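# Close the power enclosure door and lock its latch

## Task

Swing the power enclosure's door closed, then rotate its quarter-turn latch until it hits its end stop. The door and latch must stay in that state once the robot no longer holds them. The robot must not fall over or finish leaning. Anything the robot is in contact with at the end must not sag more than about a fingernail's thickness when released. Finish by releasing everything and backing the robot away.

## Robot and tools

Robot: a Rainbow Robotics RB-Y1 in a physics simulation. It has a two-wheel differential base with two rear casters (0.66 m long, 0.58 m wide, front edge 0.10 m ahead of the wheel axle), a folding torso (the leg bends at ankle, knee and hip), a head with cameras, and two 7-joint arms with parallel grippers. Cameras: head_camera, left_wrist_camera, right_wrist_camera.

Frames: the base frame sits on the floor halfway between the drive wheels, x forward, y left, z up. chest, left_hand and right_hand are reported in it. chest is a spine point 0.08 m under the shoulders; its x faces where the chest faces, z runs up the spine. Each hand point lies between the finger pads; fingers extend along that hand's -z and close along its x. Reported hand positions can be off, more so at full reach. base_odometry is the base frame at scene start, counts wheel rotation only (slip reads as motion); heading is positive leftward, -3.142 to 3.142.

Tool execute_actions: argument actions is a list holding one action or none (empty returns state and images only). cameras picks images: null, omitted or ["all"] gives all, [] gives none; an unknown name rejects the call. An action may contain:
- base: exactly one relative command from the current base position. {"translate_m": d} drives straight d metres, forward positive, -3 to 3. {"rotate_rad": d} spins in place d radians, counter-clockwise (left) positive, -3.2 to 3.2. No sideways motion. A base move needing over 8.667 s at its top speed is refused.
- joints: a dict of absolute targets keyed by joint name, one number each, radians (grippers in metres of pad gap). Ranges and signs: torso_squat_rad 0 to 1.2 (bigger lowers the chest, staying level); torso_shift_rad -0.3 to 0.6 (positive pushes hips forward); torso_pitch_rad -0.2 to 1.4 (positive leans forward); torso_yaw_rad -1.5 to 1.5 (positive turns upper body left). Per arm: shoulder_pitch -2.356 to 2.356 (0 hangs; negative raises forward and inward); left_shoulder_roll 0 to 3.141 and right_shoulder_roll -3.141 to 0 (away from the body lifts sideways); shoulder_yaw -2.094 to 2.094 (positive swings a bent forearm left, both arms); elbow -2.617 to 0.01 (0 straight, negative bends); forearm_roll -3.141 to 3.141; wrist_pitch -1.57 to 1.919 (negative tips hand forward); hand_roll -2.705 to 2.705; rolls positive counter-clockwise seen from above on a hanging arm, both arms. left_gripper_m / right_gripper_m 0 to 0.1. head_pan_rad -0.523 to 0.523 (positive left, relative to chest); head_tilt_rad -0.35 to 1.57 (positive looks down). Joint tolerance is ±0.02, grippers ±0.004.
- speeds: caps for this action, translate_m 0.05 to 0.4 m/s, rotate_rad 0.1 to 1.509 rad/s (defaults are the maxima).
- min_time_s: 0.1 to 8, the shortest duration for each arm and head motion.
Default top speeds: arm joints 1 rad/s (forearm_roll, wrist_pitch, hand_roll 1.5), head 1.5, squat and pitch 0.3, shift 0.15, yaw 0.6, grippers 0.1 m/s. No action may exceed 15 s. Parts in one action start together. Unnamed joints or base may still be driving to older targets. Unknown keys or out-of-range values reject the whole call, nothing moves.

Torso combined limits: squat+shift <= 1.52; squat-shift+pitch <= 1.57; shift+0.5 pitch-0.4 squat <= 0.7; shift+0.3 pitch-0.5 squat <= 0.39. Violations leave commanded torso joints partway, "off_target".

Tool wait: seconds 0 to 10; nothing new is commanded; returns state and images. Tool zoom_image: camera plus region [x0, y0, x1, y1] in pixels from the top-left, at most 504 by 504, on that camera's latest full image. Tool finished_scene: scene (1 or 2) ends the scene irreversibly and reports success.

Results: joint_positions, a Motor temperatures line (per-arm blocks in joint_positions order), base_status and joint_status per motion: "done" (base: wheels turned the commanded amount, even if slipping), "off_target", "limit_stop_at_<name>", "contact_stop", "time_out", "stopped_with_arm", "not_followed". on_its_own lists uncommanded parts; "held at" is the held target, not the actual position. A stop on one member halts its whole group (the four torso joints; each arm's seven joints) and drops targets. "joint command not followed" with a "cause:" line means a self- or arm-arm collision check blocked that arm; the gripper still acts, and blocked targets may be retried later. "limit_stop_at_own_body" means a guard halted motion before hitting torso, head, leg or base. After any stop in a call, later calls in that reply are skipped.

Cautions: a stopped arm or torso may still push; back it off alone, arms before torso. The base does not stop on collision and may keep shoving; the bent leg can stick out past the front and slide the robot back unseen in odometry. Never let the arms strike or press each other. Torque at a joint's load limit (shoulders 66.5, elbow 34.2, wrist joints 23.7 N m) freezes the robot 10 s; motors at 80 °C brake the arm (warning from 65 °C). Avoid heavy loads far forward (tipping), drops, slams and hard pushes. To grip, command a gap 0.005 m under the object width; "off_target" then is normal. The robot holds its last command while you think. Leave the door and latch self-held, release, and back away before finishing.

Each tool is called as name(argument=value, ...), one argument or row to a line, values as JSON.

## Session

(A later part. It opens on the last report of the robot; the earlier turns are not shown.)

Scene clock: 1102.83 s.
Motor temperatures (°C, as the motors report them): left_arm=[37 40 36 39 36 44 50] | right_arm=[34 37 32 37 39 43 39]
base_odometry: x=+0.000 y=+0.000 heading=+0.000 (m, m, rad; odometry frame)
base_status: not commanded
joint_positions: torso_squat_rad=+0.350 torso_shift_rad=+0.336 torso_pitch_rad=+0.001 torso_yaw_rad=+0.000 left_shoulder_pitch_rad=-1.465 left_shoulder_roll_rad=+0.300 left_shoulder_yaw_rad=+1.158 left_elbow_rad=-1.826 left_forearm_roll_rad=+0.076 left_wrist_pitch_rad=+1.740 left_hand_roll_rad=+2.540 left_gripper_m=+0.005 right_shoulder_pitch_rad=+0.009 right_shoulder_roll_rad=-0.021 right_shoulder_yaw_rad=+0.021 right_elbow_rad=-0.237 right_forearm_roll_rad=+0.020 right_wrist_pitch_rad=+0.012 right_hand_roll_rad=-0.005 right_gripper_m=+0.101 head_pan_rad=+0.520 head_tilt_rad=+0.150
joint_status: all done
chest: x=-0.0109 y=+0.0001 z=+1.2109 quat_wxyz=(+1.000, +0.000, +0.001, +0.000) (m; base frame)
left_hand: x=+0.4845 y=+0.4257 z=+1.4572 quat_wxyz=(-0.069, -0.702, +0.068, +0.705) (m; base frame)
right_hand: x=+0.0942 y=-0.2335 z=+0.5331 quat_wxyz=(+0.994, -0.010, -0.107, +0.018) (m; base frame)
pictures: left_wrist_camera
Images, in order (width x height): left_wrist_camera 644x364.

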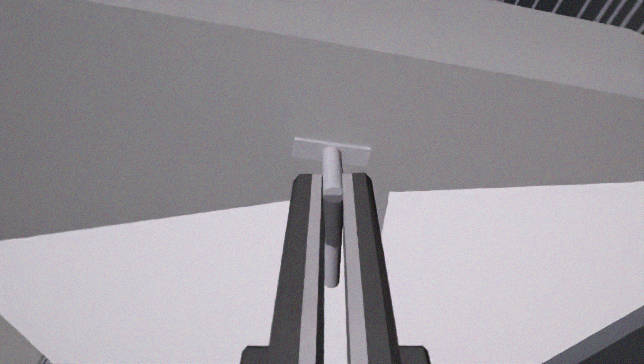

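execute_actions(
  actions=[
    {"joints": {"left_hand_roll_rad": 2.35}, "min_time_s": 3},
  ],
  cameras=["left_wrist_camera"],
)

Scene clock: 1107.83 s.
Motor temperatures (°C, as the motors report them): left_arm=[37 40 36 39 37 44 50] | right_arm=[34 37 32 37 39 43 39]
base_odometry: x=+0.000 y=+0.000 heading=+0.000 (m, m, rad; odometry frame)
base_status: not commanded
joint_positions: torso_squat_rad=+0.350 torso_shift_rad=+0.336 torso_pitch_rad=+0.001 torso_yaw_rad=+0.000 left_shoulder_pitch_rad=-1.465 left_shoulder_roll_rad=+0.299 left_shoulder_yaw_rad=+1.158 left_elbow_rad=-1.826 left_forearm_roll_rad=+0.076 left_wrist_pitch_rad=+1.740 left_hand_roll_rad=+2.350 left_gripper_m=+0.006 right_shoulder_pitch_rad=+0.009 right_shoulder_roll_rad=-0.021 right_shoulder_yaw_rad=+0.021 right_elbow_rad=-0.237 right_forearm_roll_rad=+0.020 right_wrist_pitch_rad=+0.012 right_hand_roll_rad=-0.005 right_gripper_m=+0.101 head_pan_rad=+0.520 head_tilt_rad=+0.150
joint_status: all done
chest: x=-0.0109 y=+0.0001 z=+1.2109 quat_wxyz=(+1.000, +0.000, +0.001, +0.000) (m; base frame)
left_hand: x=+0.4846 y=+0.4255 z=+1.4570 quat_wxyz=(-0.002, -0.705, +0.002, +0.709) (m; base frame)
right_hand: x=+0.0942 y=-0.2335 z=+0.5331 quat_wxyz=(+0.994, -0.010, -0.107, +0.018) (m; base frame)
pictures: left_wrist_camera
Images, in order (width x height): left_wrist_camera 644x364.

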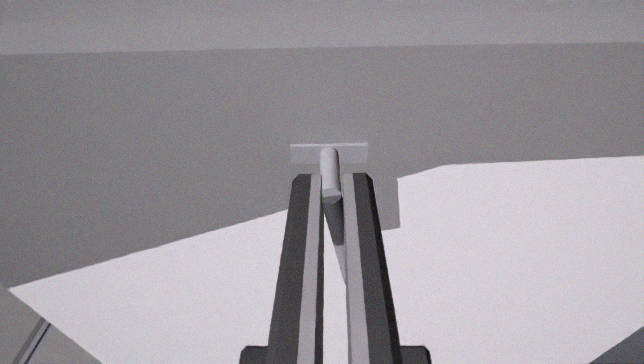

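execute_actions(
  actions=[
    {"joints": {"left_hand_roll_rad": 2.54}, "min_time_s": 2},
  ],
  cameras=["left_wrist_camera"],
)

Scene clock: 1112.27 s.
Motor temperatures (°C, as the motors report them): left_arm=[37 40 36 39 37 44 50] | right_arm=[34 37 32 37 39 43 39]
base_odometry: x=+0.000 y=+0.000 heading=+0.000 (m, m, rad; odometry frame)
base_status: not commanded
joint_positions: torso_squat_rad=+0.350 torso_shift_rad=+0.336 torso_pitch_rad=+0.001 torso_yaw_rad=+0.000 left_shoulder_pitch_rad=-1.465 left_shoulder_roll_rad=+0.299 left_shoulder_yaw_rad=+1.158 left_elbow_rad=-1.826 left_forearm_roll_rad=+0.076 left_wrist_pitch_rad=+1.740 left_hand_roll_rad=+2.540 left_gripper_m=+0.005 right_shoulder_pitch_rad=+0.009 right_shoulder_roll_rad=-0.021 right_shoulder_yaw_rad=+0.021 right_elbow_rad=-0.237 right_forearm_roll_rad=+0.020 right_wrist_pitch_rad=+0.012 right_hand_roll_rad=-0.005 right_gripper_m=+0.101 head_pan_rad=+0.520 head_tilt_rad=+0.150
joint_status: all done
chest: x=-0.0110 y=+0.0001 z=+1.2109 quat_wxyz=(+1.000, +0.000, +0.001, +0.000) (m; base frame)
left_hand: x=+0.4846 y=+0.4255 z=+1.4571 quat_wxyz=(-0.069, -0.702, +0.068, +0.705) (m; base frame)
right_hand: x=+0.0942 y=-0.2335 z=+0.5331 quat_wxyz=(+0.994, -0.010, -0.107, +0.018) (m; base frame)
pictures: left_wrist_camera
Images, in order (width x height): left_wrist_camera 644x364.

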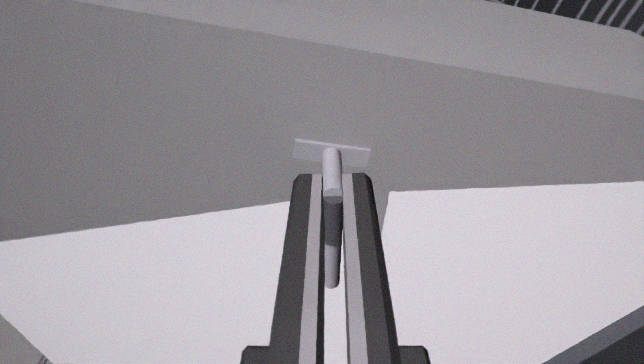

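execute_actions(
  actions=[
    {"joints": {"torso_shift_rad": 0.30}},
  ],
  cameras=["left_wrist_camera", "head_camera"],
)

Scene clock: 1127.50 s.
Motor temperatures (°C, as the motors report them): left_arm=[38 40 36 39 37 43 50] | right_arm=[34 37 32 37 39 43 39]
base_odometry: x=+0.000 y=+0.000 heading=+0.000 (m, m, rad; odometry frame)
base_status: not commanded
joint_positions: torso_squat_rad=+0.350 torso_shift_rad=+0.300 torso_pitch_rad=+0.000 torso_yaw_rad=+0.000 left_shoulder_pitch_rad=-1.466 left_shoulder_roll_rad=+0.300 left_shoulder_yaw_rad=+1.158 left_elbow_rad=-1.828 left_forearm_roll_rad=+0.077 left_wrist_pitch_rad=+1.740 left_hand_roll_rad=+2.540 left_gripper_m=+0.000 right_shoulder_pitch_rad=+0.009 right_shoulder_roll_rad=-0.021 right_shoulder_yaw_rad=+0.021 right_elbow_rad=-0.237 right_forearm_roll_rad=+0.020 right_wrist_pitch_rad=+0.012 right_hand_roll_rad=-0.005 right_gripper_m=+0.101 head_pan_rad=+0.520 head_tilt_rad=+0.150
joint_status: all done
on_its_own: left_gripper_m moved -0.005 to your old target +0.000
chest: x=-0.0337 y=-0.0001 z=+1.2182 quat_wxyz=(+1.000, +0.000, +0.000, +0.000) (m; base frame)
left_hand: x=+0.4610 y=+0.4250 z=+1.4666 quat_wxyz=(-0.068, -0.704, +0.068, +0.704) (m; base frame)
right_hand: x=+0.0724 y=-0.2335 z=+0.5405 quat_wxyz=(+0.994, -0.010, -0.108, +0.018) (m; base frame)
pictures: head_camera, left_wrist_camera
Images, in order (width x height): head_camera 896x504, left_wrist_camera 644x364.

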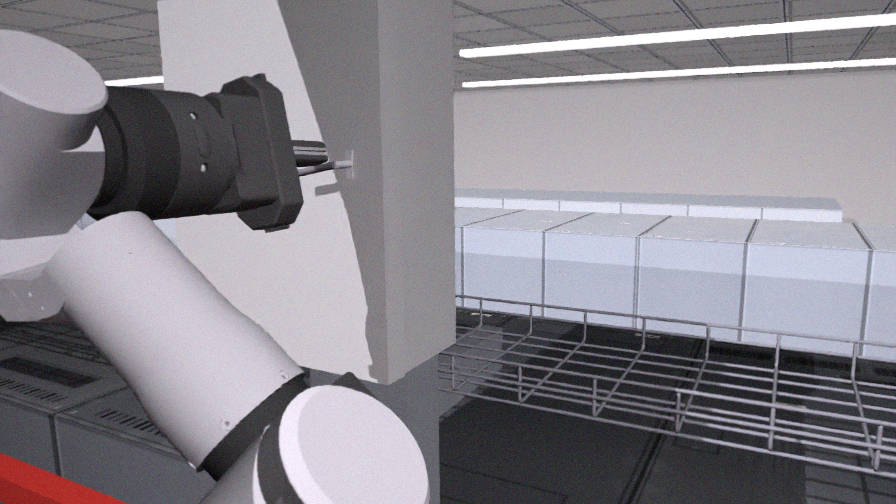

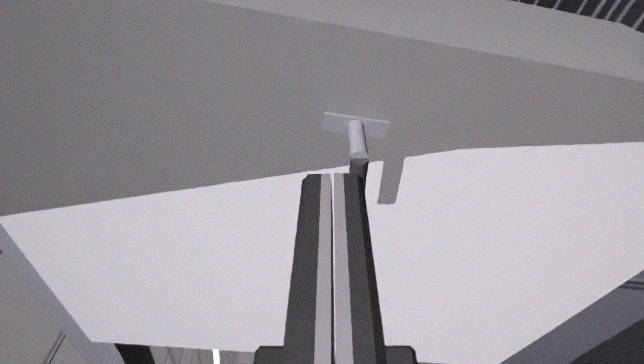

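zoom_image(
  camera="head_camera",
  region=[300, 0, 480, 400],
)

Region (300, 0, 480, 400) of head_camera's 896x504 image, scaled by 1.260, with more detail than that image has; it fills the left 227 columns of this view, and the rest is white.

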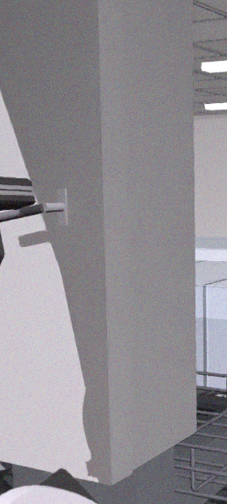

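zoom_image(
  camera="head_camera",
  region=[290, 130, 380, 200],
)

Region (290, 130, 380, 200) of head_camera's 896x504 image, scaled by 5.600, with more detail than that image has.

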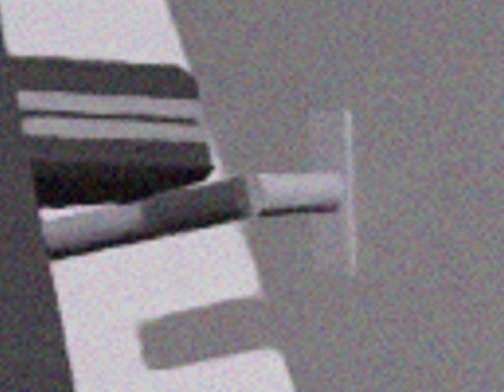

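execute_actions(
  actions=[
    {"joints": {"torso_shift_rad": 0.25, "left_gripper_m": 0.08}},
  ],
  cameras=[],
)

execute_actions(
  actions=[
    {"joints": {"left_hand_roll_rad": 0.55}},
  ],
  cameras=["left_wrist_camera"],
)

Scene clock: 1153.17 s.
Motor temperatures (°C, as the motors report them): left_arm=[38 40 36 38 37 43 50] | right_arm=[34 37 32 37 39 43 39]
base_odometry: x=+0.000 y=+0.000 heading=+0.000 (m, m, rad; odometry frame)
base_status: not commanded
joint_positions: torso_squat_rad=+0.350 torso_shift_rad=+0.250 torso_pitch_rad=+0.000 torso_yaw_rad=+0.000 left_shoulder_pitch_rad=-1.466 left_shoulder_roll_rad=+0.300 left_shoulder_yaw_rad=+1.158 left_elbow_rad=-1.828 left_forearm_roll_rad=+0.077 left_wrist_pitch_rad=+1.740 left_hand_roll_rad=+2.540 left_gripper_m=+0.080 right_shoulder_pitch_rad=+0.009 right_shoulder_roll_rad=-0.021 right_shoulder_yaw_rad=+0.021 right_elbow_rad=-0.237 right_forearm_roll_rad=+0.020 right_wrist_pitch_rad=+0.012 right_hand_roll_rad=-0.005 right_gripper_m=+0.101 head_pan_rad=+0.520 head_tilt_rad=+0.150
joint_status: all done
chest: x=-0.0654 y=-0.0001 z=+1.2271 quat_wxyz=(+1.000, +0.000, +0.000, +0.000) (m; base frame)
left_hand: x=+0.4292 y=+0.4250 z=+1.4756 quat_wxyz=(-0.068, -0.704, +0.068, +0.704) (m; base frame)
right_hand: x=+0.0407 y=-0.2335 z=+0.5494 quat_wxyz=(+0.994, -0.010, -0.108, +0.018) (m; base frame)
pictures: none
No camera images: the call's "cameras" was empty. Leave "cameras" out to get every camera's image.

Scene clock: 1155.07 s.
Motor temperatures (°C, as the motors report them): left_arm=[38 40 36 38 37 43 50] | right_arm=[34 37 32 37 39 43 39]
base_odometry: x=+0.000 y=+0.000 heading=+0.000 (m, m, rad; odometry frame)
base_status: not commanded
joint_positions: torso_squat_rad=+0.350 torso_shift_rad=+0.250 torso_pitch_rad=+0.000 torso_yaw_rad=+0.000 left_shoulder_pitch_rad=-1.466 left_shoulder_roll_rad=+0.300 left_shoulder_yaw_rad=+1.158 left_elbow_rad=-1.828 left_forearm_roll_rad=+0.077 left_wrist_pitch_rad=+1.740 left_hand_roll_rad=+0.550 left_gripper_m=+0.080 right_shoulder_pitch_rad=+0.009 right_shoulder_roll_rad=-0.021 right_shoulder_yaw_rad=+0.021 right_elbow_rad=-0.237 right_forearm_roll_rad=+0.020 right_wrist_pitch_rad=+0.012 right_hand_roll_rad=-0.005 right_gripper_m=+0.101 head_pan_rad=+0.520 head_tilt_rad=+0.150
joint_status: all done
chest: x=-0.0654 y=-0.0001 z=+1.2271 quat_wxyz=(+1.000, +0.000, +0.000, +0.000) (m; base frame)
left_hand: x=+0.4292 y=+0.4250 z=+1.4756 quat_wxyz=(+0.553, -0.440, -0.553, +0.440) (m; base frame)
right_hand: x=+0.0407 y=-0.2335 z=+0.5494 quat_wxyz=(+0.994, -0.010, -0.108, +0.018) (m; base frame)
pictures: left_wrist_camera
Images, in order (width x height): left_wrist_camera 644x364.

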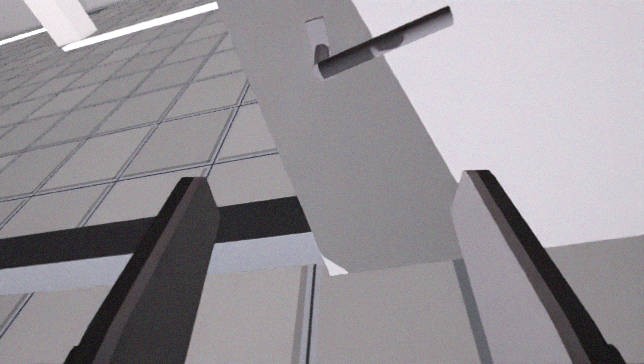

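execute_actions(
  actions=[
    {"joints": {"torso_shift_rad": 0.325}},
  ],
  cameras=["left_wrist_camera"],
)

Scene clock: 1157.93 s.
Motor temperatures (°C, as the motors report them): left_arm=[38 40 36 38 37 42 50] | right_arm=[34 37 32 37 39 43 39]
base_odometry: x=+0.000 y=+0.000 heading=+0.000 (m, m, rad; odometry frame)
base_status: not commanded
joint_positions: torso_squat_rad=+0.350 torso_shift_rad=+0.325 torso_pitch_rad=+0.000 torso_yaw_rad=+0.000 left_shoulder_pitch_rad=-1.466 left_shoulder_roll_rad=+0.300 left_shoulder_yaw_rad=+1.158 left_elbow_rad=-1.828 left_forearm_roll_rad=+0.077 left_wrist_pitch_rad=+1.740 left_hand_roll_rad=+0.550 left_gripper_m=+0.080 right_shoulder_pitch_rad=+0.009 right_shoulder_roll_rad=-0.021 right_shoulder_yaw_rad=+0.021 right_elbow_rad=-0.237 right_forearm_roll_rad=+0.020 right_wrist_pitch_rad=+0.012 right_hand_roll_rad=-0.005 right_gripper_m=+0.101 head_pan_rad=+0.520 head_tilt_rad=+0.150
joint_status: all done
chest: x=-0.0180 y=-0.0001 z=+1.2131 quat_wxyz=(+1.000, +0.000, +0.000, +0.000) (m; base frame)
left_hand: x=+0.4768 y=+0.4250 z=+1.4614 quat_wxyz=(+0.553, -0.440, -0.553, +0.441) (m; base frame)
right_hand: x=+0.0880 y=-0.2335 z=+0.5354 quat_wxyz=(+0.994, -0.010, -0.108, +0.018) (m; base frame)
pictures: left_wrist_camera
Images, in order (width x height): left_wrist_camera 644x364.

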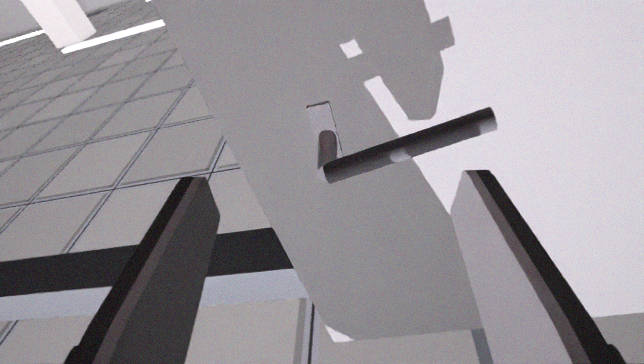

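execute_actions(
  actions=[
    {"joints": {"torso_shift_rad": 0.285}},
  ],
  cameras=[],
)

execute_actions(
  actions=[
    {"joints": {"left_hand_roll_rad": 1.45}},
  ],
  cameras=[],
)

execute_actions(
  actions=[
    {"joints": {"torso_shift_rad": 0.352}},
  ],
  cameras=["left_wrist_camera"],
)

Scene clock: 1185.30 s.
Motor temperatures (°C, as the motors report them): left_arm=[37 40 36 38 37 42 50] | right_arm=[34 37 32 37 39 43 39]
base_odometry: x=+0.000 y=+0.000 heading=+0.000 (m, m, rad; odometry frame)
base_status: not commanded
joint_positions: torso_squat_rad=+0.350 torso_shift_rad=+0.285 torso_pitch_rad=+0.000 torso_yaw_rad=+0.000 left_shoulder_pitch_rad=-1.466 left_shoulder_roll_rad=+0.300 left_shoulder_yaw_rad=+1.158 left_elbow_rad=-1.828 left_forearm_roll_rad=+0.077 left_wrist_pitch_rad=+1.740 left_hand_roll_rad=+0.550 left_gripper_m=+0.080 right_shoulder_pitch_rad=+0.009 right_shoulder_roll_rad=-0.021 right_shoulder_yaw_rad=+0.021 right_elbow_rad=-0.237 right_forearm_roll_rad=+0.020 right_wrist_pitch_rad=+0.012 right_hand_roll_rad=-0.005 right_gripper_m=+0.101 head_pan_rad=+0.520 head_tilt_rad=+0.150
joint_status: all done
chest: x=-0.0432 y=-0.0001 z=+1.2210 quat_wxyz=(+1.000, +0.000, +0.000, +0.000) (m; base frame)
left_hand: x=+0.4515 y=+0.4250 z=+1.4695 quat_wxyz=(+0.553, -0.440, -0.553, +0.440) (m; base frame)
right_hand: x=+0.0629 y=-0.2335 z=+0.5433 quat_wxyz=(+0.994, -0.010, -0.108, +0.018) (m; base frame)
pictures: none
No camera images: the call's "cameras" was empty. Leave "cameras" out to get every camera's image.

Scene clock: 1186.50 s.
Motor temperatures (°C, as the motors report them): left_arm=[37 40 36 38 37 42 50] | right_arm=[34 37 32 37 39 43 39]
base_odometry: x=+0.000 y=+0.000 heading=+0.000 (m, m, rad; odometry frame)
base_status: not commanded
joint_positions: torso_squat_rad=+0.350 torso_shift_rad=+0.285 torso_pitch_rad=+0.000 torso_yaw_rad=+0.000 left_shoulder_pitch_rad=-1.466 left_shoulder_roll_rad=+0.300 left_shoulder_yaw_rad=+1.158 left_elbow_rad=-1.828 left_forearm_roll_rad=+0.077 left_wrist_pitch_rad=+1.740 left_hand_roll_rad=+1.450 left_gripper_m=+0.080 right_shoulder_pitch_rad=+0.009 right_shoulder_roll_rad=-0.021 right_shoulder_yaw_rad=+0.021 right_elbow_rad=-0.237 right_forearm_roll_rad=+0.020 right_wrist_pitch_rad=+0.012 right_hand_roll_rad=-0.005 right_gripper_m=+0.101 head_pan_rad=+0.520 head_tilt_rad=+0.150
joint_status: all done
chest: x=-0.0432 y=-0.0001 z=+1.2210 quat_wxyz=(+1.000, +0.000, +0.000, +0.000) (m; base frame)
left_hand: x=+0.4515 y=+0.4250 z=+1.4695 quat_wxyz=(+0.307, -0.637, -0.307, +0.637) (m; base frame)
right_hand: x=+0.0629 y=-0.2335 z=+0.5433 quat_wxyz=(+0.994, -0.010, -0.108, +0.018) (m; base frame)
pictures: none
No camera images: the call's "cameras" was empty. Leave "cameras" out to get every camera's image.

Scene clock: 1187.73 s.
Motor temperatures (°C, as the motors report them): left_arm=[37 40 36 38 37 42 50] | right_arm=[34 37 32 37 39 43 39]
base_odometry: x=+0.000 y=+0.000 heading=+0.000 (m, m, rad; odometry frame)
base_status: not commanded
joint_positions: torso_squat_rad=+0.350 torso_shift_rad=+0.352 torso_pitch_rad=+0.000 torso_yaw_rad=+0.000 left_shoulder_pitch_rad=-1.466 left_shoulder_roll_rad=+0.300 left_shoulder_yaw_rad=+1.158 left_elbow_rad=-1.828 left_forearm_roll_rad=+0.077 left_wrist_pitch_rad=+1.740 left_hand_roll_rad=+1.450 left_gripper_m=+0.080 right_shoulder_pitch_rad=+0.009 right_shoulder_roll_rad=-0.021 right_shoulder_yaw_rad=+0.021 right_elbow_rad=-0.237 right_forearm_roll_rad=+0.020 right_wrist_pitch_rad=+0.012 right_hand_roll_rad=-0.005 right_gripper_m=+0.101 head_pan_rad=+0.520 head_tilt_rad=+0.150
joint_status: all done
chest: x=-0.0012 y=-0.0001 z=+1.2072 quat_wxyz=(+1.000, +0.000, +0.000, +0.000) (m; base frame)
left_hand: x=+0.4935 y=+0.4250 z=+1.4556 quat_wxyz=(+0.307, -0.637, -0.307, +0.637) (m; base frame)
right_hand: x=+0.1047 y=-0.2335 z=+0.5295 quat_wxyz=(+0.994, -0.010, -0.108, +0.018) (m; base frame)
pictures: left_wrist_camera
Images, in order (width x height): left_wrist_camera 644x364.

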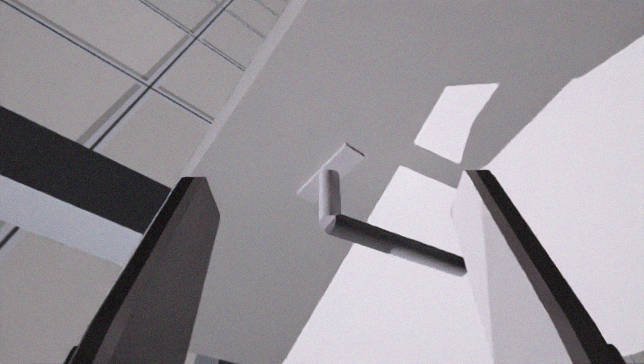

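execute_actions(
  actions=[
    {"joints": {"left_hand_roll_rad": 1.17}, "min_time_s": 4},
  ],
  cameras=["left_wrist_camera"],
)

Scene clock: 1193.93 s.
Motor temperatures (°C, as the motors report them): left_arm=[38 40 36 38 37 42 50] | right_arm=[34 37 32 37 39 43 39]
base_odometry: x=+0.000 y=+0.000 heading=+0.000 (m, m, rad; odometry frame)
base_status: not commanded
joint_positions: torso_squat_rad=+0.350 torso_shift_rad=+0.352 torso_pitch_rad=+0.000 torso_yaw_rad=+0.000 left_shoulder_pitch_rad=-1.464 left_shoulder_roll_rad=+0.299 left_shoulder_yaw_rad=+1.159 left_elbow_rad=-1.827 left_forearm_roll_rad=+0.076 left_wrist_pitch_rad=+1.742 left_hand_roll_rad=+1.171 left_gripper_m=+0.080 right_shoulder_pitch_rad=+0.009 right_shoulder_roll_rad=-0.021 right_shoulder_yaw_rad=+0.021 right_elbow_rad=-0.237 right_forearm_roll_rad=+0.020 right_wrist_pitch_rad=+0.012 right_hand_roll_rad=-0.005 right_gripper_m=+0.101 head_pan_rad=+0.520 head_tilt_rad=+0.150
joint_status: all done
chest: x=-0.0012 y=+0.0000 z=+1.2072 quat_wxyz=(+1.000, +0.000, +0.000, +0.000) (m; base frame)
left_hand: x=+0.4942 y=+0.4251 z=+1.4532 quat_wxyz=(+0.393, -0.587, -0.391, +0.590) (m; base frame)
right_hand: x=+0.1047 y=-0.2336 z=+0.5295 quat_wxyz=(+0.994, -0.010, -0.108, +0.018) (m; base frame)
pictures: left_wrist_camera
Images, in order (width x height): left_wrist_camera 644x364.

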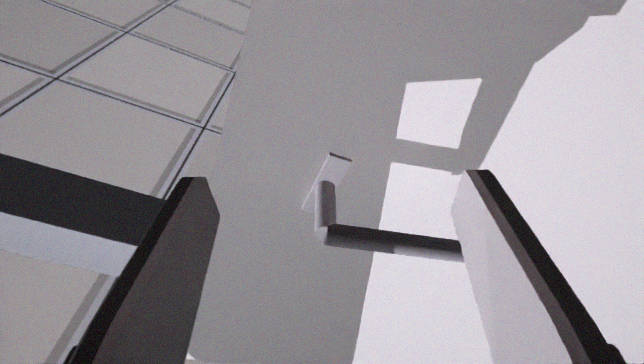

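Same deflection as before (~2.5 mm). One more small step.

execute_actions(
  actions=[
    {"joints": {"left_hand_roll_rad": 1.08}, "min_time_s": 5},
  ],
  cameras=["left_wrist_camera"],
)

Scene clock: 1200.07 s.
Motor temperatures (°C, as the motors report them): left_arm=[38 40 36 38 37 44 50] | right_arm=[34 37 32 37 39 43 39]
base_odometry: x=+0.000 y=+0.000 heading=+0.000 (m, m, rad; odometry frame)
base_status: not commanded
joint_positions: torso_squat_rad=+0.350 torso_shift_rad=+0.352 torso_pitch_rad=+0.001 torso_yaw_rad=+0.000 left_shoulder_pitch_rad=-1.462 left_shoulder_roll_rad=+0.297 left_shoulder_yaw_rad=+1.160 left_elbow_rad=-1.825 left_forearm_roll_rad=+0.076 left_wrist_pitch_rad=+1.743 left_hand_roll_rad=+1.081 left_gripper_m=+0.080 right_shoulder_pitch_rad=+0.009 right_shoulder_roll_rad=-0.021 right_shoulder_yaw_rad=+0.021 right_elbow_rad=-0.237 right_forearm_roll_rad=+0.020 right_wrist_pitch_rad=+0.012 right_hand_roll_rad=-0.005 right_gripper_m=+0.101 head_pan_rad=+0.520 head_tilt_rad=+0.150
joint_status: all done
chest: x=-0.0007 y=+0.0000 z=+1.2071 quat_wxyz=(+1.000, +0.000, +0.001, +0.000) (m; base frame)
left_hand: x=+0.4960 y=+0.4244 z=+1.4508 quat_wxyz=(+0.421, -0.568, -0.414, +0.573) (m; base frame)
right_hand: x=+0.1046 y=-0.2336 z=+0.5294 quat_wxyz=(+0.994, -0.010, -0.107, +0.018) (m; base frame)
pictures: left_wrist_camera
Images, in order (width x height): left_wrist_camera 644x364.

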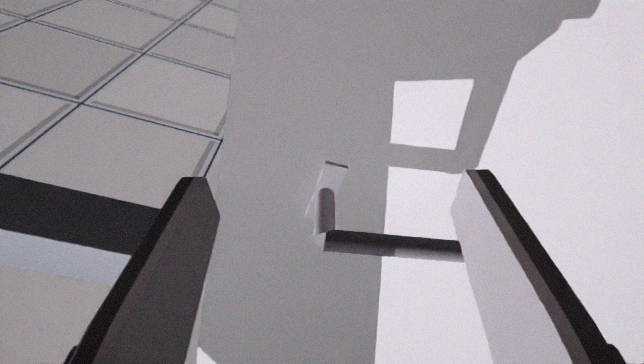

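execute_actions(
  actions=[
    {"joints": {"left_hand_roll_rad": 1.45}, "min_time_s": 1.5},
  ],
  cameras=[],
)

Scene clock: 1203.37 s.
Motor temperatures (°C, as the motors report them): left_arm=[38 40 36 38 37 45 50] | right_arm=[34 37 32 37 39 43 39]
base_odometry: x=+0.000 y=+0.000 heading=+0.000 (m, m, rad; odometry frame)
base_status: not commanded
joint_positions: torso_squat_rad=+0.350 torso_shift_rad=+0.352 torso_pitch_rad=+0.000 torso_yaw_rad=+0.000 left_shoulder_pitch_rad=-1.466 left_shoulder_roll_rad=+0.300 left_shoulder_yaw_rad=+1.158 left_elbow_rad=-1.827 left_forearm_roll_rad=+0.077 left_wrist_pitch_rad=+1.740 left_hand_roll_rad=+1.450 left_gripper_m=+0.080 right_shoulder_pitch_rad=+0.009 right_shoulder_roll_rad=-0.021 right_shoulder_yaw_rad=+0.021 right_elbow_rad=-0.237 right_forearm_roll_rad=+0.020 right_wrist_pitch_rad=+0.012 right_hand_roll_rad=-0.005 right_gripper_m=+0.101 head_pan_rad=+0.520 head_tilt_rad=+0.150
joint_status: all done
chest: x=-0.0011 y=-0.0001 z=+1.2072 quat_wxyz=(+1.000, +0.000, +0.000, +0.000) (m; base frame)
left_hand: x=+0.4937 y=+0.4250 z=+1.4554 quat_wxyz=(+0.307, -0.637, -0.307, +0.637) (m; base frame)
right_hand: x=+0.1047 y=-0.2335 z=+0.5295 quat_wxyz=(+0.994, -0.010, -0.108, +0.018) (m; base frame)
pictures: none
No camera images: the call's "cameras" was empty. Leave "cameras" out to get every camera's image.

execute_actions(
  actions=[
    {"joints": {"left_hand_roll_rad": 1.02}, "min_time_s": 6},
  ],
  cameras=["left_wrist_camera"],
)

Scene clock: 1231.97 s.
Motor temperatures (°C, as the motors report them): left_arm=[38 40 36 38 37 45 50] | right_arm=[34 37 32 37 39 43 39]
base_odometry: x=+0.000 y=+0.000 heading=+0.000 (m, m, rad; odometry frame)
base_status: not commanded
joint_positions: torso_squat_rad=+0.350 torso_shift_rad=+0.353 torso_pitch_rad=+0.002 torso_yaw_rad=+0.000 left_shoulder_pitch_rad=-1.461 left_shoulder_roll_rad=+0.296 left_shoulder_yaw_rad=+1.160 left_elbow_rad=-1.825 left_forearm_roll_rad=+0.075 left_wrist_pitch_rad=+1.743 left_hand_roll_rad=+1.021 left_gripper_m=+0.080 right_shoulder_pitch_rad=+0.009 right_shoulder_roll_rad=-0.021 right_shoulder_yaw_rad=+0.021 right_elbow_rad=-0.237 right_forearm_roll_rad=+0.020 right_wrist_pitch_rad=+0.012 right_hand_roll_rad=-0.005 right_gripper_m=+0.101 head_pan_rad=+0.520 head_tilt_rad=+0.150
joint_status: all done
chest: x=-0.0004 y=+0.0000 z=+1.2071 quat_wxyz=(+1.000, +0.000, +0.001, +0.000) (m; base frame)
left_hand: x=+0.4969 y=+0.4240 z=+1.4496 quat_wxyz=(+0.439, -0.555, -0.430, +0.561) (m; base frame)
right_hand: x=+0.1045 y=-0.2336 z=+0.5293 quat_wxyz=(+0.994, -0.010, -0.107, +0.018) (m; base frame)
pictures: left_wrist_camera
Images, in order (width x height): left_wrist_camera 644x364.

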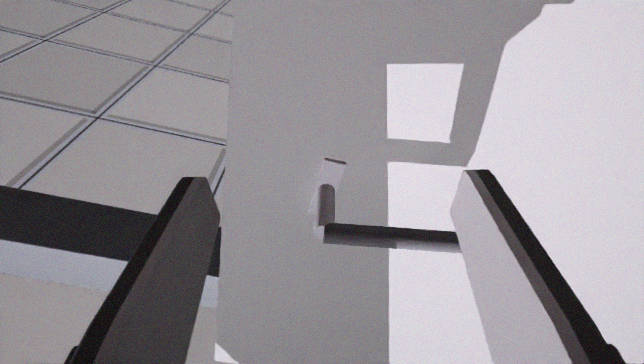

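execute_actions(
  actions=[
    {"joints": {"left_hand_roll_rad": 0.95}, "min_time_s": 5},
  ],
  cameras=["left_wrist_camera"],
)

Scene clock: 1239.47 s.
Motor temperatures (°C, as the motors report them): left_arm=[39 41 36 39 38 48 50] | right_arm=[34 37 32 37 39 43 39]
base_odometry: x=+0.000 y=+0.000 heading=+0.000 (m, m, rad; odometry frame)
base_status: not commanded
joint_positions: torso_squat_rad=+0.350 torso_shift_rad=+0.353 torso_pitch_rad=+0.002 torso_yaw_rad=+0.000 left_shoulder_pitch_rad=-1.461 left_shoulder_roll_rad=+0.296 left_shoulder_yaw_rad=+1.160 left_elbow_rad=-1.825 left_forearm_roll_rad=+0.075 left_wrist_pitch_rad=+1.743 left_hand_roll_rad=+0.951 left_gripper_m=+0.080 right_shoulder_pitch_rad=+0.009 right_shoulder_roll_rad=-0.021 right_shoulder_yaw_rad=+0.021 right_elbow_rad=-0.237 right_forearm_roll_rad=+0.020 right_wrist_pitch_rad=+0.012 right_hand_roll_rad=-0.005 right_gripper_m=+0.101 head_pan_rad=+0.520 head_tilt_rad=+0.150
joint_status: all done
chest: x=-0.0003 y=+0.0000 z=+1.2071 quat_wxyz=(+1.000, +0.000, +0.001, +0.000) (m; base frame)
left_hand: x=+0.4970 y=+0.4242 z=+1.4492 quat_wxyz=(+0.458, -0.540, -0.449, +0.545) (m; base frame)
right_hand: x=+0.1045 y=-0.2337 z=+0.5293 quat_wxyz=(+0.994, -0.010, -0.107, +0.018) (m; base frame)
pictures: left_wrist_camera
Images, in order (width x height): left_wrist_camera 644x364.

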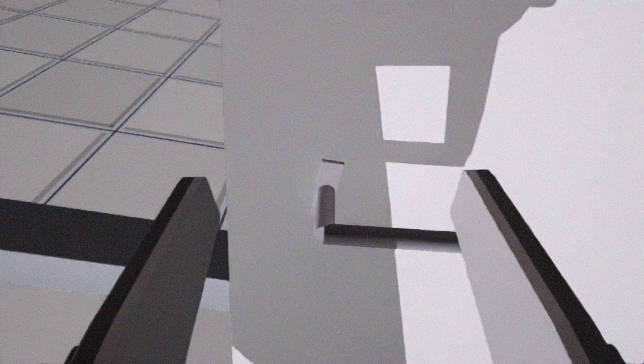

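execute_actions(
  actions=[
    {"joints": {"left_hand_roll_rad": 0.78}, "min_time_s": 6},
  ],
  cameras=["left_wrist_camera"],
)

Scene clock: 1247.80 s.
Motor temperatures (°C, as the motors report them): left_arm=[40 41 36 39 40 51 50] | right_arm=[34 37 32 37 39 43 39]
base_odometry: x=+0.000 y=+0.000 heading=+0.000 (m, m, rad; odometry frame)
base_status: not commanded
joint_positions: torso_squat_rad=+0.350 torso_shift_rad=+0.353 torso_pitch_rad=+0.002 torso_yaw_rad=+0.000 left_shoulder_pitch_rad=-1.459 left_shoulder_roll_rad=+0.296 left_shoulder_yaw_rad=+1.161 left_elbow_rad=-1.825 left_forearm_roll_rad=+0.075 left_wrist_pitch_rad=+1.743 left_hand_roll_rad=+0.781 left_gripper_m=+0.080 right_shoulder_pitch_rad=+0.009 right_shoulder_roll_rad=-0.021 right_shoulder_yaw_rad=+0.021 right_elbow_rad=-0.237 right_forearm_roll_rad=+0.020 right_wrist_pitch_rad=+0.012 right_hand_roll_rad=-0.005 right_gripper_m=+0.101 head_pan_rad=+0.520 head_tilt_rad=+0.150
joint_status: all done
chest: x=-0.0001 y=+0.0002 z=+1.2071 quat_wxyz=(+1.000, +0.000, +0.001, +0.000) (m; base frame)
left_hand: x=+0.4974 y=+0.4251 z=+1.4479 quat_wxyz=(+0.502, -0.499, -0.492, +0.506) (m; base frame)
right_hand: x=+0.1045 y=-0.2337 z=+0.5294 quat_wxyz=(+0.994, -0.010, -0.107, +0.018) (m; base frame)
pictures: left_wrist_camera
Images, in order (width x height): left_wrist_camera 644x364.

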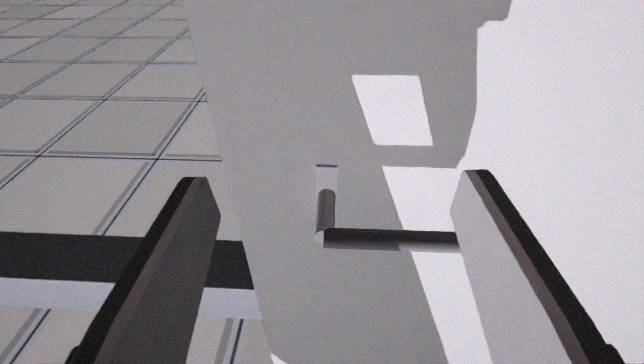

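execute_actions(
  actions=[
    {"joints": {"left_hand_roll_rad": 0.62}, "min_time_s": 6},
  ],
  cameras=["left_wrist_camera"],
)

Scene clock: 1264.53 s.
Motor temperatures (°C, as the motors report them): left_arm=[41 41 37 39 43 55 50] | right_arm=[34 37 32 37 39 43 39]
TORQUE FAULT: left_wrist_pitch_rad reached its load limit. The robot stopped for 10 seconds, dropped its targets and accepts commands again. The stop added 9.5 s to the call and to motion_time.
base_odometry: x=+0.000 y=+0.000 heading=+0.000 (m, m, rad; odometry frame)
base_status: not commanded
joint_positions: torso_squat_rad=+0.350 torso_shift_rad=+0.352 torso_pitch_rad=+0.001 torso_yaw_rad=+0.000 left_shoulder_pitch_rad=-1.449 left_shoulder_roll_rad=+0.293 left_shoulder_yaw_rad=+1.167 left_elbow_rad=-1.823 left_forearm_roll_rad=+0.071 left_wrist_pitch_rad=+1.747 left_hand_roll_rad=+0.635 left_gripper_m=+0.080 right_shoulder_pitch_rad=+0.009 right_shoulder_roll_rad=-0.021 right_shoulder_yaw_rad=+0.021 right_elbow_rad=-0.237 right_forearm_roll_rad=+0.020 right_wrist_pitch_rad=+0.012 right_hand_roll_rad=-0.005 right_gripper_m=+0.101 head_pan_rad=+0.520 head_tilt_rad=+0.150
joint_status: all done
chest: x=-0.0006 y=+0.0003 z=+1.2071 quat_wxyz=(+1.000, +0.000, +0.001, +0.000) (m; base frame)
left_hand: x=+0.4983 y=+0.4267 z=+1.4402 quat_wxyz=(+0.541, -0.460, -0.522, +0.473) (m; base frame)
right_hand: x=+0.1046 y=-0.2337 z=+0.5295 quat_wxyz=(+0.994, -0.010, -0.107, +0.018) (m; base frame)
pictures: left_wrist_camera
Images, in order (width x height): left_wrist_camera 644x364.

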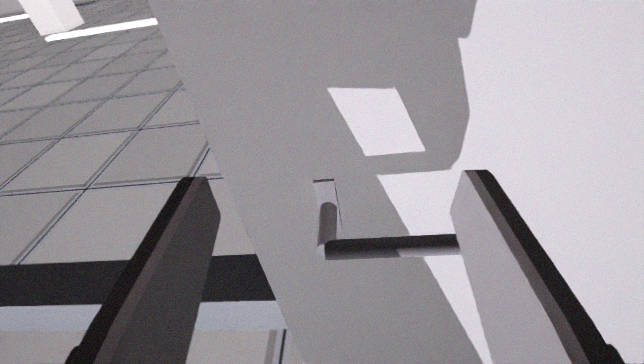

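execute_actions(
  actions=[
    {"joints": {"left_hand_roll_rad": 1.0}, "min_time_s": 1.5},
  ],
  cameras=[],
)

execute_actions(
  actions=[
    {"joints": {"torso_shift_rad": 0.285}},
  ],
  cameras=[],
)

Scene clock: 1267.93 s.
Motor temperatures (°C, as the motors report them): left_arm=[41 41 37 39 42 54 50] | right_arm=[34 37 32 37 39 43 39]
base_odometry: x=+0.000 y=+0.000 heading=+0.000 (m, m, rad; odometry frame)
base_status: not commanded
joint_positions: torso_squat_rad=+0.350 torso_shift_rad=+0.352 torso_pitch_rad=+0.000 torso_yaw_rad=+0.000 left_shoulder_pitch_rad=-1.454 left_shoulder_roll_rad=+0.295 left_shoulder_yaw_rad=+1.164 left_elbow_rad=-1.824 left_forearm_roll_rad=+0.073 left_wrist_pitch_rad=+1.745 left_hand_roll_rad=+1.000 left_gripper_m=+0.080 right_shoulder_pitch_rad=+0.009 right_shoulder_roll_rad=-0.021 right_shoulder_yaw_rad=+0.021 right_elbow_rad=-0.237 right_forearm_roll_rad=+0.020 right_wrist_pitch_rad=+0.012 right_hand_roll_rad=-0.005 right_gripper_m=+0.101 head_pan_rad=+0.520 head_tilt_rad=+0.150
joint_status: all done
chest: x=-0.0011 y=-0.0001 z=+1.2072 quat_wxyz=(+1.000, +0.000, +0.000, +0.000) (m; base frame)
left_hand: x=+0.4965 y=+0.4257 z=+1.4453 quat_wxyz=(+0.444, -0.549, -0.433, +0.560) (m; base frame)
right_hand: x=+0.1047 y=-0.2335 z=+0.5295 quat_wxyz=(+0.994, -0.010, -0.108, +0.018) (m; base frame)
pictures: none
No camera images: the call's "cameras" was empty. Leave "cameras" out to get every camera's image.

Scene clock: 1269.17 s.
Motor temperatures (°C, as the motors report them): left_arm=[41 41 37 39 42 54 50] | right_arm=[34 37 32 37 39 43 39]
base_odometry: x=+0.000 y=+0.000 heading=+0.000 (m, m, rad; odometry frame)
base_status: not commanded
joint_positions: torso_squat_rad=+0.350 torso_shift_rad=+0.285 torso_pitch_rad=+0.000 torso_yaw_rad=+0.000 left_shoulder_pitch_rad=-1.454 left_shoulder_roll_rad=+0.295 left_shoulder_yaw_rad=+1.164 left_elbow_rad=-1.824 left_forearm_roll_rad=+0.073 left_wrist_pitch_rad=+1.745 left_hand_roll_rad=+1.000 left_gripper_m=+0.080 right_shoulder_pitch_rad=+0.009 right_shoulder_roll_rad=-0.021 right_shoulder_yaw_rad=+0.021 right_elbow_rad=-0.237 right_forearm_roll_rad=+0.020 right_wrist_pitch_rad=+0.012 right_hand_roll_rad=-0.005 right_gripper_m=+0.101 head_pan_rad=+0.520 head_tilt_rad=+0.150
joint_status: all done
chest: x=-0.0432 y=-0.0001 z=+1.2210 quat_wxyz=(+1.000, +0.000, +0.000, +0.000) (m; base frame)
left_hand: x=+0.4543 y=+0.4257 z=+1.4595 quat_wxyz=(+0.444, -0.549, -0.433, +0.560) (m; base frame)
right_hand: x=+0.0629 y=-0.2335 z=+0.5433 quat_wxyz=(+0.994, -0.010, -0.108, +0.018) (m; base frame)
pictures: none
No camera images: the call's "cameras" was empty. Leave "cameras" out to get every camera's image.

execute_actions(
  actions=[
    {"joints": {"left_hand_roll_rad": 0.30, "left_shoulder_pitch_rad": -1.4665, "left_shoulder_roll_rad": 0.30, "left_shoulder_yaw_rad": 1.1575, "left_elbow_rad": -1.8276, "left_forearm_roll_rad": 0.077, "left_wrist_pitch_rad": 1.740}},
  ],
  cameras=[],
)

execute_actions(
  actions=[
    {"joints": {"torso_shift_rad": 0.38}},
  ],
  cameras=["left_wrist_camera"],
)

Scene clock: 1279.83 s.
Motor temperatures (°C, as the motors report them): left_arm=[40 41 36 39 40 51 50] | right_arm=[34 37 32 37 39 43 39]
base_odometry: x=+0.000 y=+0.000 heading=+0.000 (m, m, rad; odometry frame)
base_status: not commanded
joint_positions: torso_squat_rad=+0.350 torso_shift_rad=+0.285 torso_pitch_rad=+0.000 torso_yaw_rad=+0.000 left_shoulder_pitch_rad=-1.466 left_shoulder_roll_rad=+0.300 left_shoulder_yaw_rad=+1.158 left_elbow_rad=-1.828 left_forearm_roll_rad=+0.077 left_wrist_pitch_rad=+1.740 left_hand_roll_rad=+0.300 left_gripper_m=+0.080 right_shoulder_pitch_rad=+0.009 right_shoulder_roll_rad=-0.021 right_shoulder_yaw_rad=+0.021 right_elbow_rad=-0.237 right_forearm_roll_rad=+0.020 right_wrist_pitch_rad=+0.012 right_hand_roll_rad=-0.005 right_gripper_m=+0.101 head_pan_rad=+0.520 head_tilt_rad=+0.150
joint_status: all done
chest: x=-0.0432 y=-0.0001 z=+1.2210 quat_wxyz=(+1.000, +0.000, +0.000, +0.000) (m; base frame)
left_hand: x=+0.4514 y=+0.4250 z=+1.4695 quat_wxyz=(+0.604, -0.368, -0.604, +0.368) (m; base frame)
right_hand: x=+0.0629 y=-0.2335 z=+0.5433 quat_wxyz=(+0.994, -0.010, -0.108, +0.018) (m; base frame)
pictures: none
No camera images: the call's "cameras" was empty. Leave "cameras" out to get every camera's image.

Scene clock: 1281.23 s.
Motor temperatures (°C, as the motors report them): left_arm=[40 41 36 39 40 50 50] | right_arm=[34 37 32 37 39 43 39]
base_odometry: x=+0.000 y=+0.000 heading=+0.000 (m, m, rad; odometry frame)
base_status: not commanded
joint_positions: torso_squat_rad=+0.350 torso_shift_rad=+0.380 torso_pitch_rad=+0.000 torso_yaw_rad=+0.000 left_shoulder_pitch_rad=-1.468 left_shoulder_roll_rad=+0.301 left_shoulder_yaw_rad=+1.157 left_elbow_rad=-1.828 left_forearm_roll_rad=+0.077 left_wrist_pitch_rad=+1.740 left_hand_roll_rad=+0.300 left_gripper_m=+0.080 right_shoulder_pitch_rad=+0.009 right_shoulder_roll_rad=-0.021 right_shoulder_yaw_rad=+0.021 right_elbow_rad=-0.237 right_forearm_roll_rad=+0.020 right_wrist_pitch_rad=+0.012 right_hand_roll_rad=-0.005 right_gripper_m=+0.101 head_pan_rad=+0.520 head_tilt_rad=+0.150
joint_status: all done
chest: x=+0.0156 y=-0.0002 z=+1.2007 quat_wxyz=(+1.000, +0.000, +0.000, +0.000) (m; base frame)
left_hand: x=+0.5096 y=+0.4250 z=+1.4507 quat_wxyz=(+0.603, -0.368, -0.605, +0.367) (m; base frame)
right_hand: x=+0.1220 y=-0.2334 z=+0.5230 quat_wxyz=(+0.994, -0.010, -0.108, +0.018) (m; base frame)
pictures: left_wrist_camera
Images, in order (width x height): left_wrist_camera 644x364.

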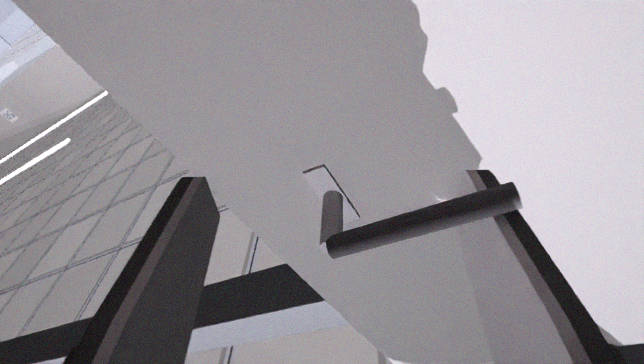

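execute_actions(
  actions=[
    {"joints": {"torso_shift_rad": 0.393}},
  ],
  cameras=[],
)

Scene clock: 1283.00 s.
Motor temperatures (°C, as the motors report them): left_arm=[40 41 36 39 40 50 50] | right_arm=[34 37 32 37 39 43 39]
base_odometry: x=+0.000 y=+0.000 heading=+0.000 (m, m, rad; odometry frame)
base_status: not commanded
joint_positions: torso_squat_rad=+0.350 torso_shift_rad=+0.392 torso_pitch_rad=-0.002 torso_yaw_rad=+0.001 left_shoulder_pitch_rad=-1.469 left_shoulder_roll_rad=+0.302 left_shoulder_yaw_rad=+1.156 left_elbow_rad=-1.830 left_forearm_roll_rad=+0.078 left_wrist_pitch_rad=+1.740 left_hand_roll_rad=+0.300 left_gripper_m=+0.080 right_shoulder_pitch_rad=+0.009 right_shoulder_roll_rad=-0.021 right_shoulder_yaw_rad=+0.021 right_elbow_rad=-0.237 right_forearm_roll_rad=+0.020 right_wrist_pitch_rad=+0.012 right_hand_roll_rad=-0.005 right_gripper_m=+0.101 head_pan_rad=+0.520 head_tilt_rad=+0.150
joint_status: all done
chest: x=+0.0224 y=-0.0004 z=+1.1976 quat_wxyz=(+1.000, +0.000, -0.001, +0.000) (m; base frame)
left_hand: x=+0.5148 y=+0.4254 z=+1.4497 quat_wxyz=(+0.601, -0.368, -0.607, +0.367) (m; base frame)
right_hand: x=+0.1301 y=-0.2334 z=+0.5201 quat_wxyz=(+0.994, -0.010, -0.109, +0.018) (m; base frame)
pictures: none
No camera images: the call's "cameras" was empty. Leave "cameras" out to get every camera's image.

execute_actions(
  actions=[
    {"joints": {"torso_shift_rad": 0.36}},
  ],
  cameras=[],
)

execute_actions(
  actions=[
    {"joints": {"left_hand_roll_rad": 0.56}, "min_time_s": 4},
  ],
  cameras=["left_wrist_camera"],
)

Scene clock: 1285.67 s.
Motor temperatures (°C, as the motors report them): left_arm=[40 41 36 39 40 49 50] | right_arm=[34 37 32 37 39 43 39]
base_odometry: x=+0.000 y=+0.000 heading=+0.000 (m, m, rad; odometry frame)
base_status: not commanded
joint_positions: torso_squat_rad=+0.350 torso_shift_rad=+0.360 torso_pitch_rad=+0.000 torso_yaw_rad=+0.000 left_shoulder_pitch_rad=-1.467 left_shoulder_roll_rad=+0.300 left_shoulder_yaw_rad=+1.157 left_elbow_rad=-1.828 left_forearm_roll_rad=+0.077 left_wrist_pitch_rad=+1.740 left_hand_roll_rad=+0.300 left_gripper_m=+0.080 right_shoulder_pitch_rad=+0.009 right_shoulder_roll_rad=-0.021 right_shoulder_yaw_rad=+0.021 right_elbow_rad=-0.237 right_forearm_roll_rad=+0.020 right_wrist_pitch_rad=+0.012 right_hand_roll_rad=-0.005 right_gripper_m=+0.101 head_pan_rad=+0.520 head_tilt_rad=+0.150
joint_status: all done
chest: x=+0.0036 y=-0.0002 z=+1.2054 quat_wxyz=(+1.000, +0.000, +0.000, +0.000) (m; base frame)
left_hand: x=+0.4979 y=+0.4250 z=+1.4546 quat_wxyz=(+0.603, -0.368, -0.605, +0.368) (m; base frame)
right_hand: x=+0.1098 y=-0.2335 z=+0.5276 quat_wxyz=(+0.994, -0.010, -0.108, +0.018) (m; base frame)
pictures: none
No camera images: the call's "cameras" was empty. Leave "cameras" out to get every camera's image.

Scene clock: 1289.97 s.
Motor temperatures (°C, as the motors report them): left_arm=[40 40 36 39 39 49 50] | right_arm=[34 37 32 37 39 43 39]
base_odometry: x=+0.000 y=+0.000 heading=+0.000 (m, m, rad; odometry frame)
base_status: not commanded
joint_positions: torso_squat_rad=+0.350 torso_shift_rad=+0.359 torso_pitch_rad=-0.001 torso_yaw_rad=+0.000 left_shoulder_pitch_rad=-1.471 left_shoulder_roll_rad=+0.303 left_shoulder_yaw_rad=+1.155 left_elbow_rad=-1.829 left_forearm_roll_rad=+0.079 left_wrist_pitch_rad=+1.738 left_hand_roll_rad=+0.559 left_gripper_m=+0.081 right_shoulder_pitch_rad=+0.009 right_shoulder_roll_rad=-0.021 right_shoulder_yaw_rad=+0.021 right_elbow_rad=-0.237 right_forearm_roll_rad=+0.020 right_wrist_pitch_rad=+0.012 right_hand_roll_rad=-0.005 right_gripper_m=+0.101 head_pan_rad=+0.520 head_tilt_rad=+0.150
joint_status: all done
chest: x=+0.0030 y=-0.0003 z=+1.2055 quat_wxyz=(+1.000, +0.000, -0.001, +0.000) (m; base frame)
left_hand: x=+0.4958 y=+0.4250 z=+1.4589 quat_wxyz=(+0.548, -0.443, -0.556, +0.440) (m; base frame)
right_hand: x=+0.1099 y=-0.2333 z=+0.5278 quat_wxyz=(+0.994, -0.010, -0.108, +0.018) (m; base frame)
pictures: left_wrist_camera
Images, in order (width x height): left_wrist_camera 644x364.

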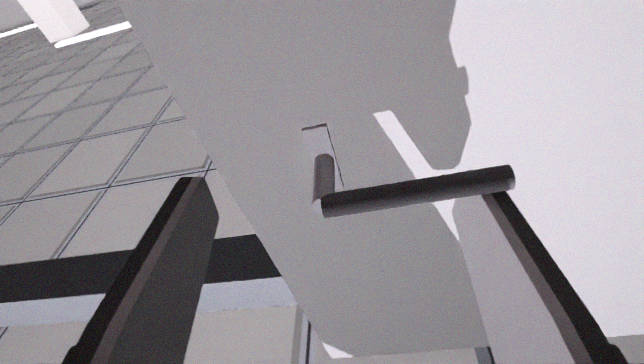

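Deflection +4.3 mm. Next small step.

execute_actions(
  actions=[
    {"joints": {"left_hand_roll_rad": 0.64}, "min_time_s": 3},
  ],
  cameras=[],
)

Scene clock: 1294.30 s.
Motor temperatures (°C, as the motors report them): left_arm=[39 40 36 39 39 49 50] | right_arm=[34 37 32 37 39 43 39]
base_odometry: x=+0.000 y=+0.000 heading=+0.000 (m, m, rad; odometry frame)
base_status: not commanded
joint_positions: torso_squat_rad=+0.350 torso_shift_rad=+0.359 torso_pitch_rad=-0.002 torso_yaw_rad=+0.000 left_shoulder_pitch_rad=-1.473 left_shoulder_roll_rad=+0.304 left_shoulder_yaw_rad=+1.154 left_elbow_rad=-1.830 left_forearm_roll_rad=+0.079 left_wrist_pitch_rad=+1.737 left_hand_roll_rad=+0.639 left_gripper_m=+0.081 right_shoulder_pitch_rad=+0.009 right_shoulder_roll_rad=-0.021 right_shoulder_yaw_rad=+0.021 right_elbow_rad=-0.237 right_forearm_roll_rad=+0.020 right_wrist_pitch_rad=+0.012 right_hand_roll_rad=-0.005 right_gripper_m=+0.101 head_pan_rad=+0.520 head_tilt_rad=+0.150
joint_status: all done
chest: x=+0.0027 y=-0.0004 z=+1.2055 quat_wxyz=(+1.000, +0.001, -0.001, +0.000) (m; base frame)
left_hand: x=+0.4945 y=+0.4250 z=+1.4610 quat_wxyz=(+0.529, -0.466, -0.539, +0.461) (m; base frame)
right_hand: x=+0.1099 y=-0.2333 z=+0.5278 quat_wxyz=(+0.994, -0.010, -0.109, +0.018) (m; base frame)
pictures: none
No camera images: the call's "cameras" was empty. Leave "cameras" out to get every camera's image.

Deflection 6.4 mm. Another small step.

execute_actions(
  actions=[
    {"joints": {"left_hand_roll_rad": 0.71}, "min_time_s": 3},
  ],
  cameras=[],
)

Scene clock: 1298.57 s.
Motor temperatures (°C, as the motors report them): left_arm=[39 40 36 39 40 50 50] | right_arm=[34 37 32 37 39 43 39]
base_odometry: x=+0.000 y=+0.000 heading=+0.000 (m, m, rad; odometry frame)
base_status: not commanded
joint_positions: torso_squat_rad=+0.350 torso_shift_rad=+0.359 torso_pitch_rad=-0.002 torso_yaw_rad=+0.001 left_shoulder_pitch_rad=-1.473 left_shoulder_roll_rad=+0.304 left_shoulder_yaw_rad=+1.154 left_elbow_rad=-1.831 left_forearm_roll_rad=+0.079 left_wrist_pitch_rad=+1.737 left_hand_roll_rad=+0.709 left_gripper_m=+0.081 right_shoulder_pitch_rad=+0.009 right_shoulder_roll_rad=-0.021 right_shoulder_yaw_rad=+0.021 right_elbow_rad=-0.237 right_forearm_roll_rad=+0.020 right_wrist_pitch_rad=+0.012 right_hand_roll_rad=-0.005 right_gripper_m=+0.101 head_pan_rad=+0.520 head_tilt_rad=+0.150
joint_status: all done
chest: x=+0.0026 y=-0.0004 z=+1.2055 quat_wxyz=(+1.000, +0.001, -0.001, +0.000) (m; base frame)
left_hand: x=+0.4943 y=+0.4253 z=+1.4613 quat_wxyz=(+0.512, -0.484, -0.523, +0.479) (m; base frame)
right_hand: x=+0.1100 y=-0.2332 z=+0.5278 quat_wxyz=(+0.994, -0.010, -0.109, +0.018) (m; base frame)
pictures: none
No camera images: the call's "cameras" was empty. Leave "cameras" out to get every camera's image.

Plateau (6.7 mm) — the lever is following. Continuing in small steps.

execute_actions(
  actions=[
    {"joints": {"left_hand_roll_rad": 0.78}, "min_time_s": 3},
  ],
  cameras=[],
)

Scene clock: 1303.20 s.
Motor temperatures (°C, as the motors report them): left_arm=[39 40 36 39 40 51 50] | right_arm=[34 37 32 37 39 43 39]
base_odometry: x=+0.000 y=+0.000 heading=+0.000 (m, m, rad; odometry frame)
base_status: not commanded
joint_positions: torso_squat_rad=+0.350 torso_shift_rad=+0.359 torso_pitch_rad=-0.002 torso_yaw_rad=+0.001 left_shoulder_pitch_rad=-1.473 left_shoulder_roll_rad=+0.305 left_shoulder_yaw_rad=+1.154 left_elbow_rad=-1.831 left_forearm_roll_rad=+0.079 left_wrist_pitch_rad=+1.737 left_hand_roll_rad=+0.779 left_gripper_m=+0.081 right_shoulder_pitch_rad=+0.009 right_shoulder_roll_rad=-0.021 right_shoulder_yaw_rad=+0.021 right_elbow_rad=-0.237 right_forearm_roll_rad=+0.020 right_wrist_pitch_rad=+0.012 right_hand_roll_rad=-0.005 right_gripper_m=+0.101 head_pan_rad=+0.520 head_tilt_rad=+0.150
joint_status: all done
chest: x=+0.0026 y=-0.0004 z=+1.2055 quat_wxyz=(+1.000, +0.000, -0.001, +0.000) (m; base frame)
left_hand: x=+0.4942 y=+0.4256 z=+1.4612 quat_wxyz=(+0.495, -0.502, -0.506, +0.497) (m; base frame)
right_hand: x=+0.1100 y=-0.2333 z=+0.5278 quat_wxyz=(+0.994, -0.010, -0.109, +0.018) (m; base frame)
pictures: none
No camera images: the call's "cameras" was empty. Leave "cameras" out to get every camera's image.

execute_actions(
  actions=[
    {"joints": {"left_hand_roll_rad": 0.85}, "min_time_s": 3},
  ],
  cameras=[],
)

Scene clock: 1307.17 s.
Motor temperatures (°C, as the motors report them): left_arm=[38 40 36 39 40 52 50] | right_arm=[34 37 32 37 39 43 39]
base_odometry: x=+0.000 y=+0.000 heading=+0.000 (m, m, rad; odometry frame)
base_status: not commanded
joint_positions: torso_squat_rad=+0.350 torso_shift_rad=+0.359 torso_pitch_rad=-0.002 torso_yaw_rad=+0.001 left_shoulder_pitch_rad=-1.474 left_shoulder_roll_rad=+0.305 left_shoulder_yaw_rad=+1.154 left_elbow_rad=-1.831 left_forearm_roll_rad=+0.079 left_wrist_pitch_rad=+1.736 left_hand_roll_rad=+0.849 left_gripper_m=+0.081 right_shoulder_pitch_rad=+0.009 right_shoulder_roll_rad=-0.021 right_shoulder_yaw_rad=+0.021 right_elbow_rad=-0.237 right_forearm_roll_rad=+0.020 right_wrist_pitch_rad=+0.012 right_hand_roll_rad=-0.005 right_gripper_m=+0.101 head_pan_rad=+0.520 head_tilt_rad=+0.150
joint_status: all done
chest: x=+0.0026 y=-0.0004 z=+1.2055 quat_wxyz=(+1.000, +0.000, -0.001, +0.000) (m; base frame)
left_hand: x=+0.4938 y=+0.4258 z=+1.4618 quat_wxyz=(+0.477, -0.519, -0.489, +0.514) (m; base frame)
right_hand: x=+0.1100 y=-0.2332 z=+0.5279 quat_wxyz=(+0.994, -0.010, -0.109, +0.018) (m; base frame)
pictures: none
No camera images: the call's "cameras" was empty. Leave "cameras" out to get every camera's image.

execute_actions(
  actions=[
    {"joints": {"left_hand_roll_rad": 0.92}, "min_time_s": 3},
  ],
  cameras=["left_wrist_camera"],
)

Scene clock: 1311.47 s.
Motor temperatures (°C, as the motors report them): left_arm=[38 40 36 39 40 54 50] | right_arm=[34 37 32 37 39 43 39]
base_odometry: x=+0.000 y=+0.000 heading=+0.000 (m, m, rad; odometry frame)
base_status: not commanded
joint_positions: torso_squat_rad=+0.350 torso_shift_rad=+0.359 torso_pitch_rad=-0.002 torso_yaw_rad=+0.001 left_shoulder_pitch_rad=-1.475 left_shoulder_roll_rad=+0.306 left_shoulder_yaw_rad=+1.153 left_elbow_rad=-1.832 left_forearm_roll_rad=+0.080 left_wrist_pitch_rad=+1.736 left_hand_roll_rad=+0.919 left_gripper_m=+0.081 right_shoulder_pitch_rad=+0.009 right_shoulder_roll_rad=-0.021 right_shoulder_yaw_rad=+0.021 right_elbow_rad=-0.237 right_forearm_roll_rad=+0.020 right_wrist_pitch_rad=+0.012 right_hand_roll_rad=-0.005 right_gripper_m=+0.101 head_pan_rad=+0.520 head_tilt_rad=+0.150
joint_status: all done
chest: x=+0.0023 y=-0.0004 z=+1.2056 quat_wxyz=(+1.000, +0.001, -0.001, +0.000) (m; base frame)
left_hand: x=+0.4929 y=+0.4257 z=+1.4636 quat_wxyz=(+0.458, -0.537, -0.472, +0.529) (m; base frame)
right_hand: x=+0.1100 y=-0.2332 z=+0.5279 quat_wxyz=(+0.994, -0.010, -0.109, +0.018) (m; base frame)
pictures: left_wrist_camera
Images, in order (width x height): left_wrist_camera 644x364.

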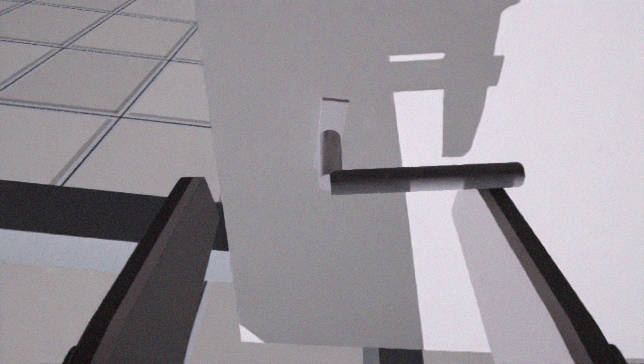

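execute_actions(
  actions=[
    {"joints": {"left_hand_roll_rad": 0.6}, "min_time_s": 1.5},
  ],
  cameras=[],
)

Scene clock: 1314.43 s.
Motor temperatures (°C, as the motors report them): left_arm=[38 40 36 39 40 54 50] | right_arm=[34 37 32 37 39 43 39]
base_odometry: x=+0.000 y=+0.000 heading=+0.000 (m, m, rad; odometry frame)
base_status: not commanded
joint_positions: torso_squat_rad=+0.350 torso_shift_rad=+0.360 torso_pitch_rad=-0.001 torso_yaw_rad=+0.001 left_shoulder_pitch_rad=-1.468 left_shoulder_roll_rad=+0.301 left_shoulder_yaw_rad=+1.157 left_elbow_rad=-1.828 left_forearm_roll_rad=+0.077 left_wrist_pitch_rad=+1.740 left_hand_roll_rad=+0.600 left_gripper_m=+0.080 right_shoulder_pitch_rad=+0.009 right_shoulder_roll_rad=-0.021 right_shoulder_yaw_rad=+0.021 right_elbow_rad=-0.237 right_forearm_roll_rad=+0.020 right_wrist_pitch_rad=+0.012 right_hand_roll_rad=-0.005 right_gripper_m=+0.101 head_pan_rad=+0.520 head_tilt_rad=+0.150
joint_status: all done
chest: x=+0.0032 y=-0.0003 z=+1.2054 quat_wxyz=(+1.000, +0.000, +0.000, +0.000) (m; base frame)
left_hand: x=+0.4970 y=+0.4251 z=+1.4558 quat_wxyz=(+0.541, -0.454, -0.544, +0.453) (m; base frame)
right_hand: x=+0.1098 y=-0.2334 z=+0.5277 quat_wxyz=(+0.994, -0.010, -0.108, +0.018) (m; base frame)
pictures: none
No camera images: the call's "cameras" was empty. Leave "cameras" out to get every camera's image.


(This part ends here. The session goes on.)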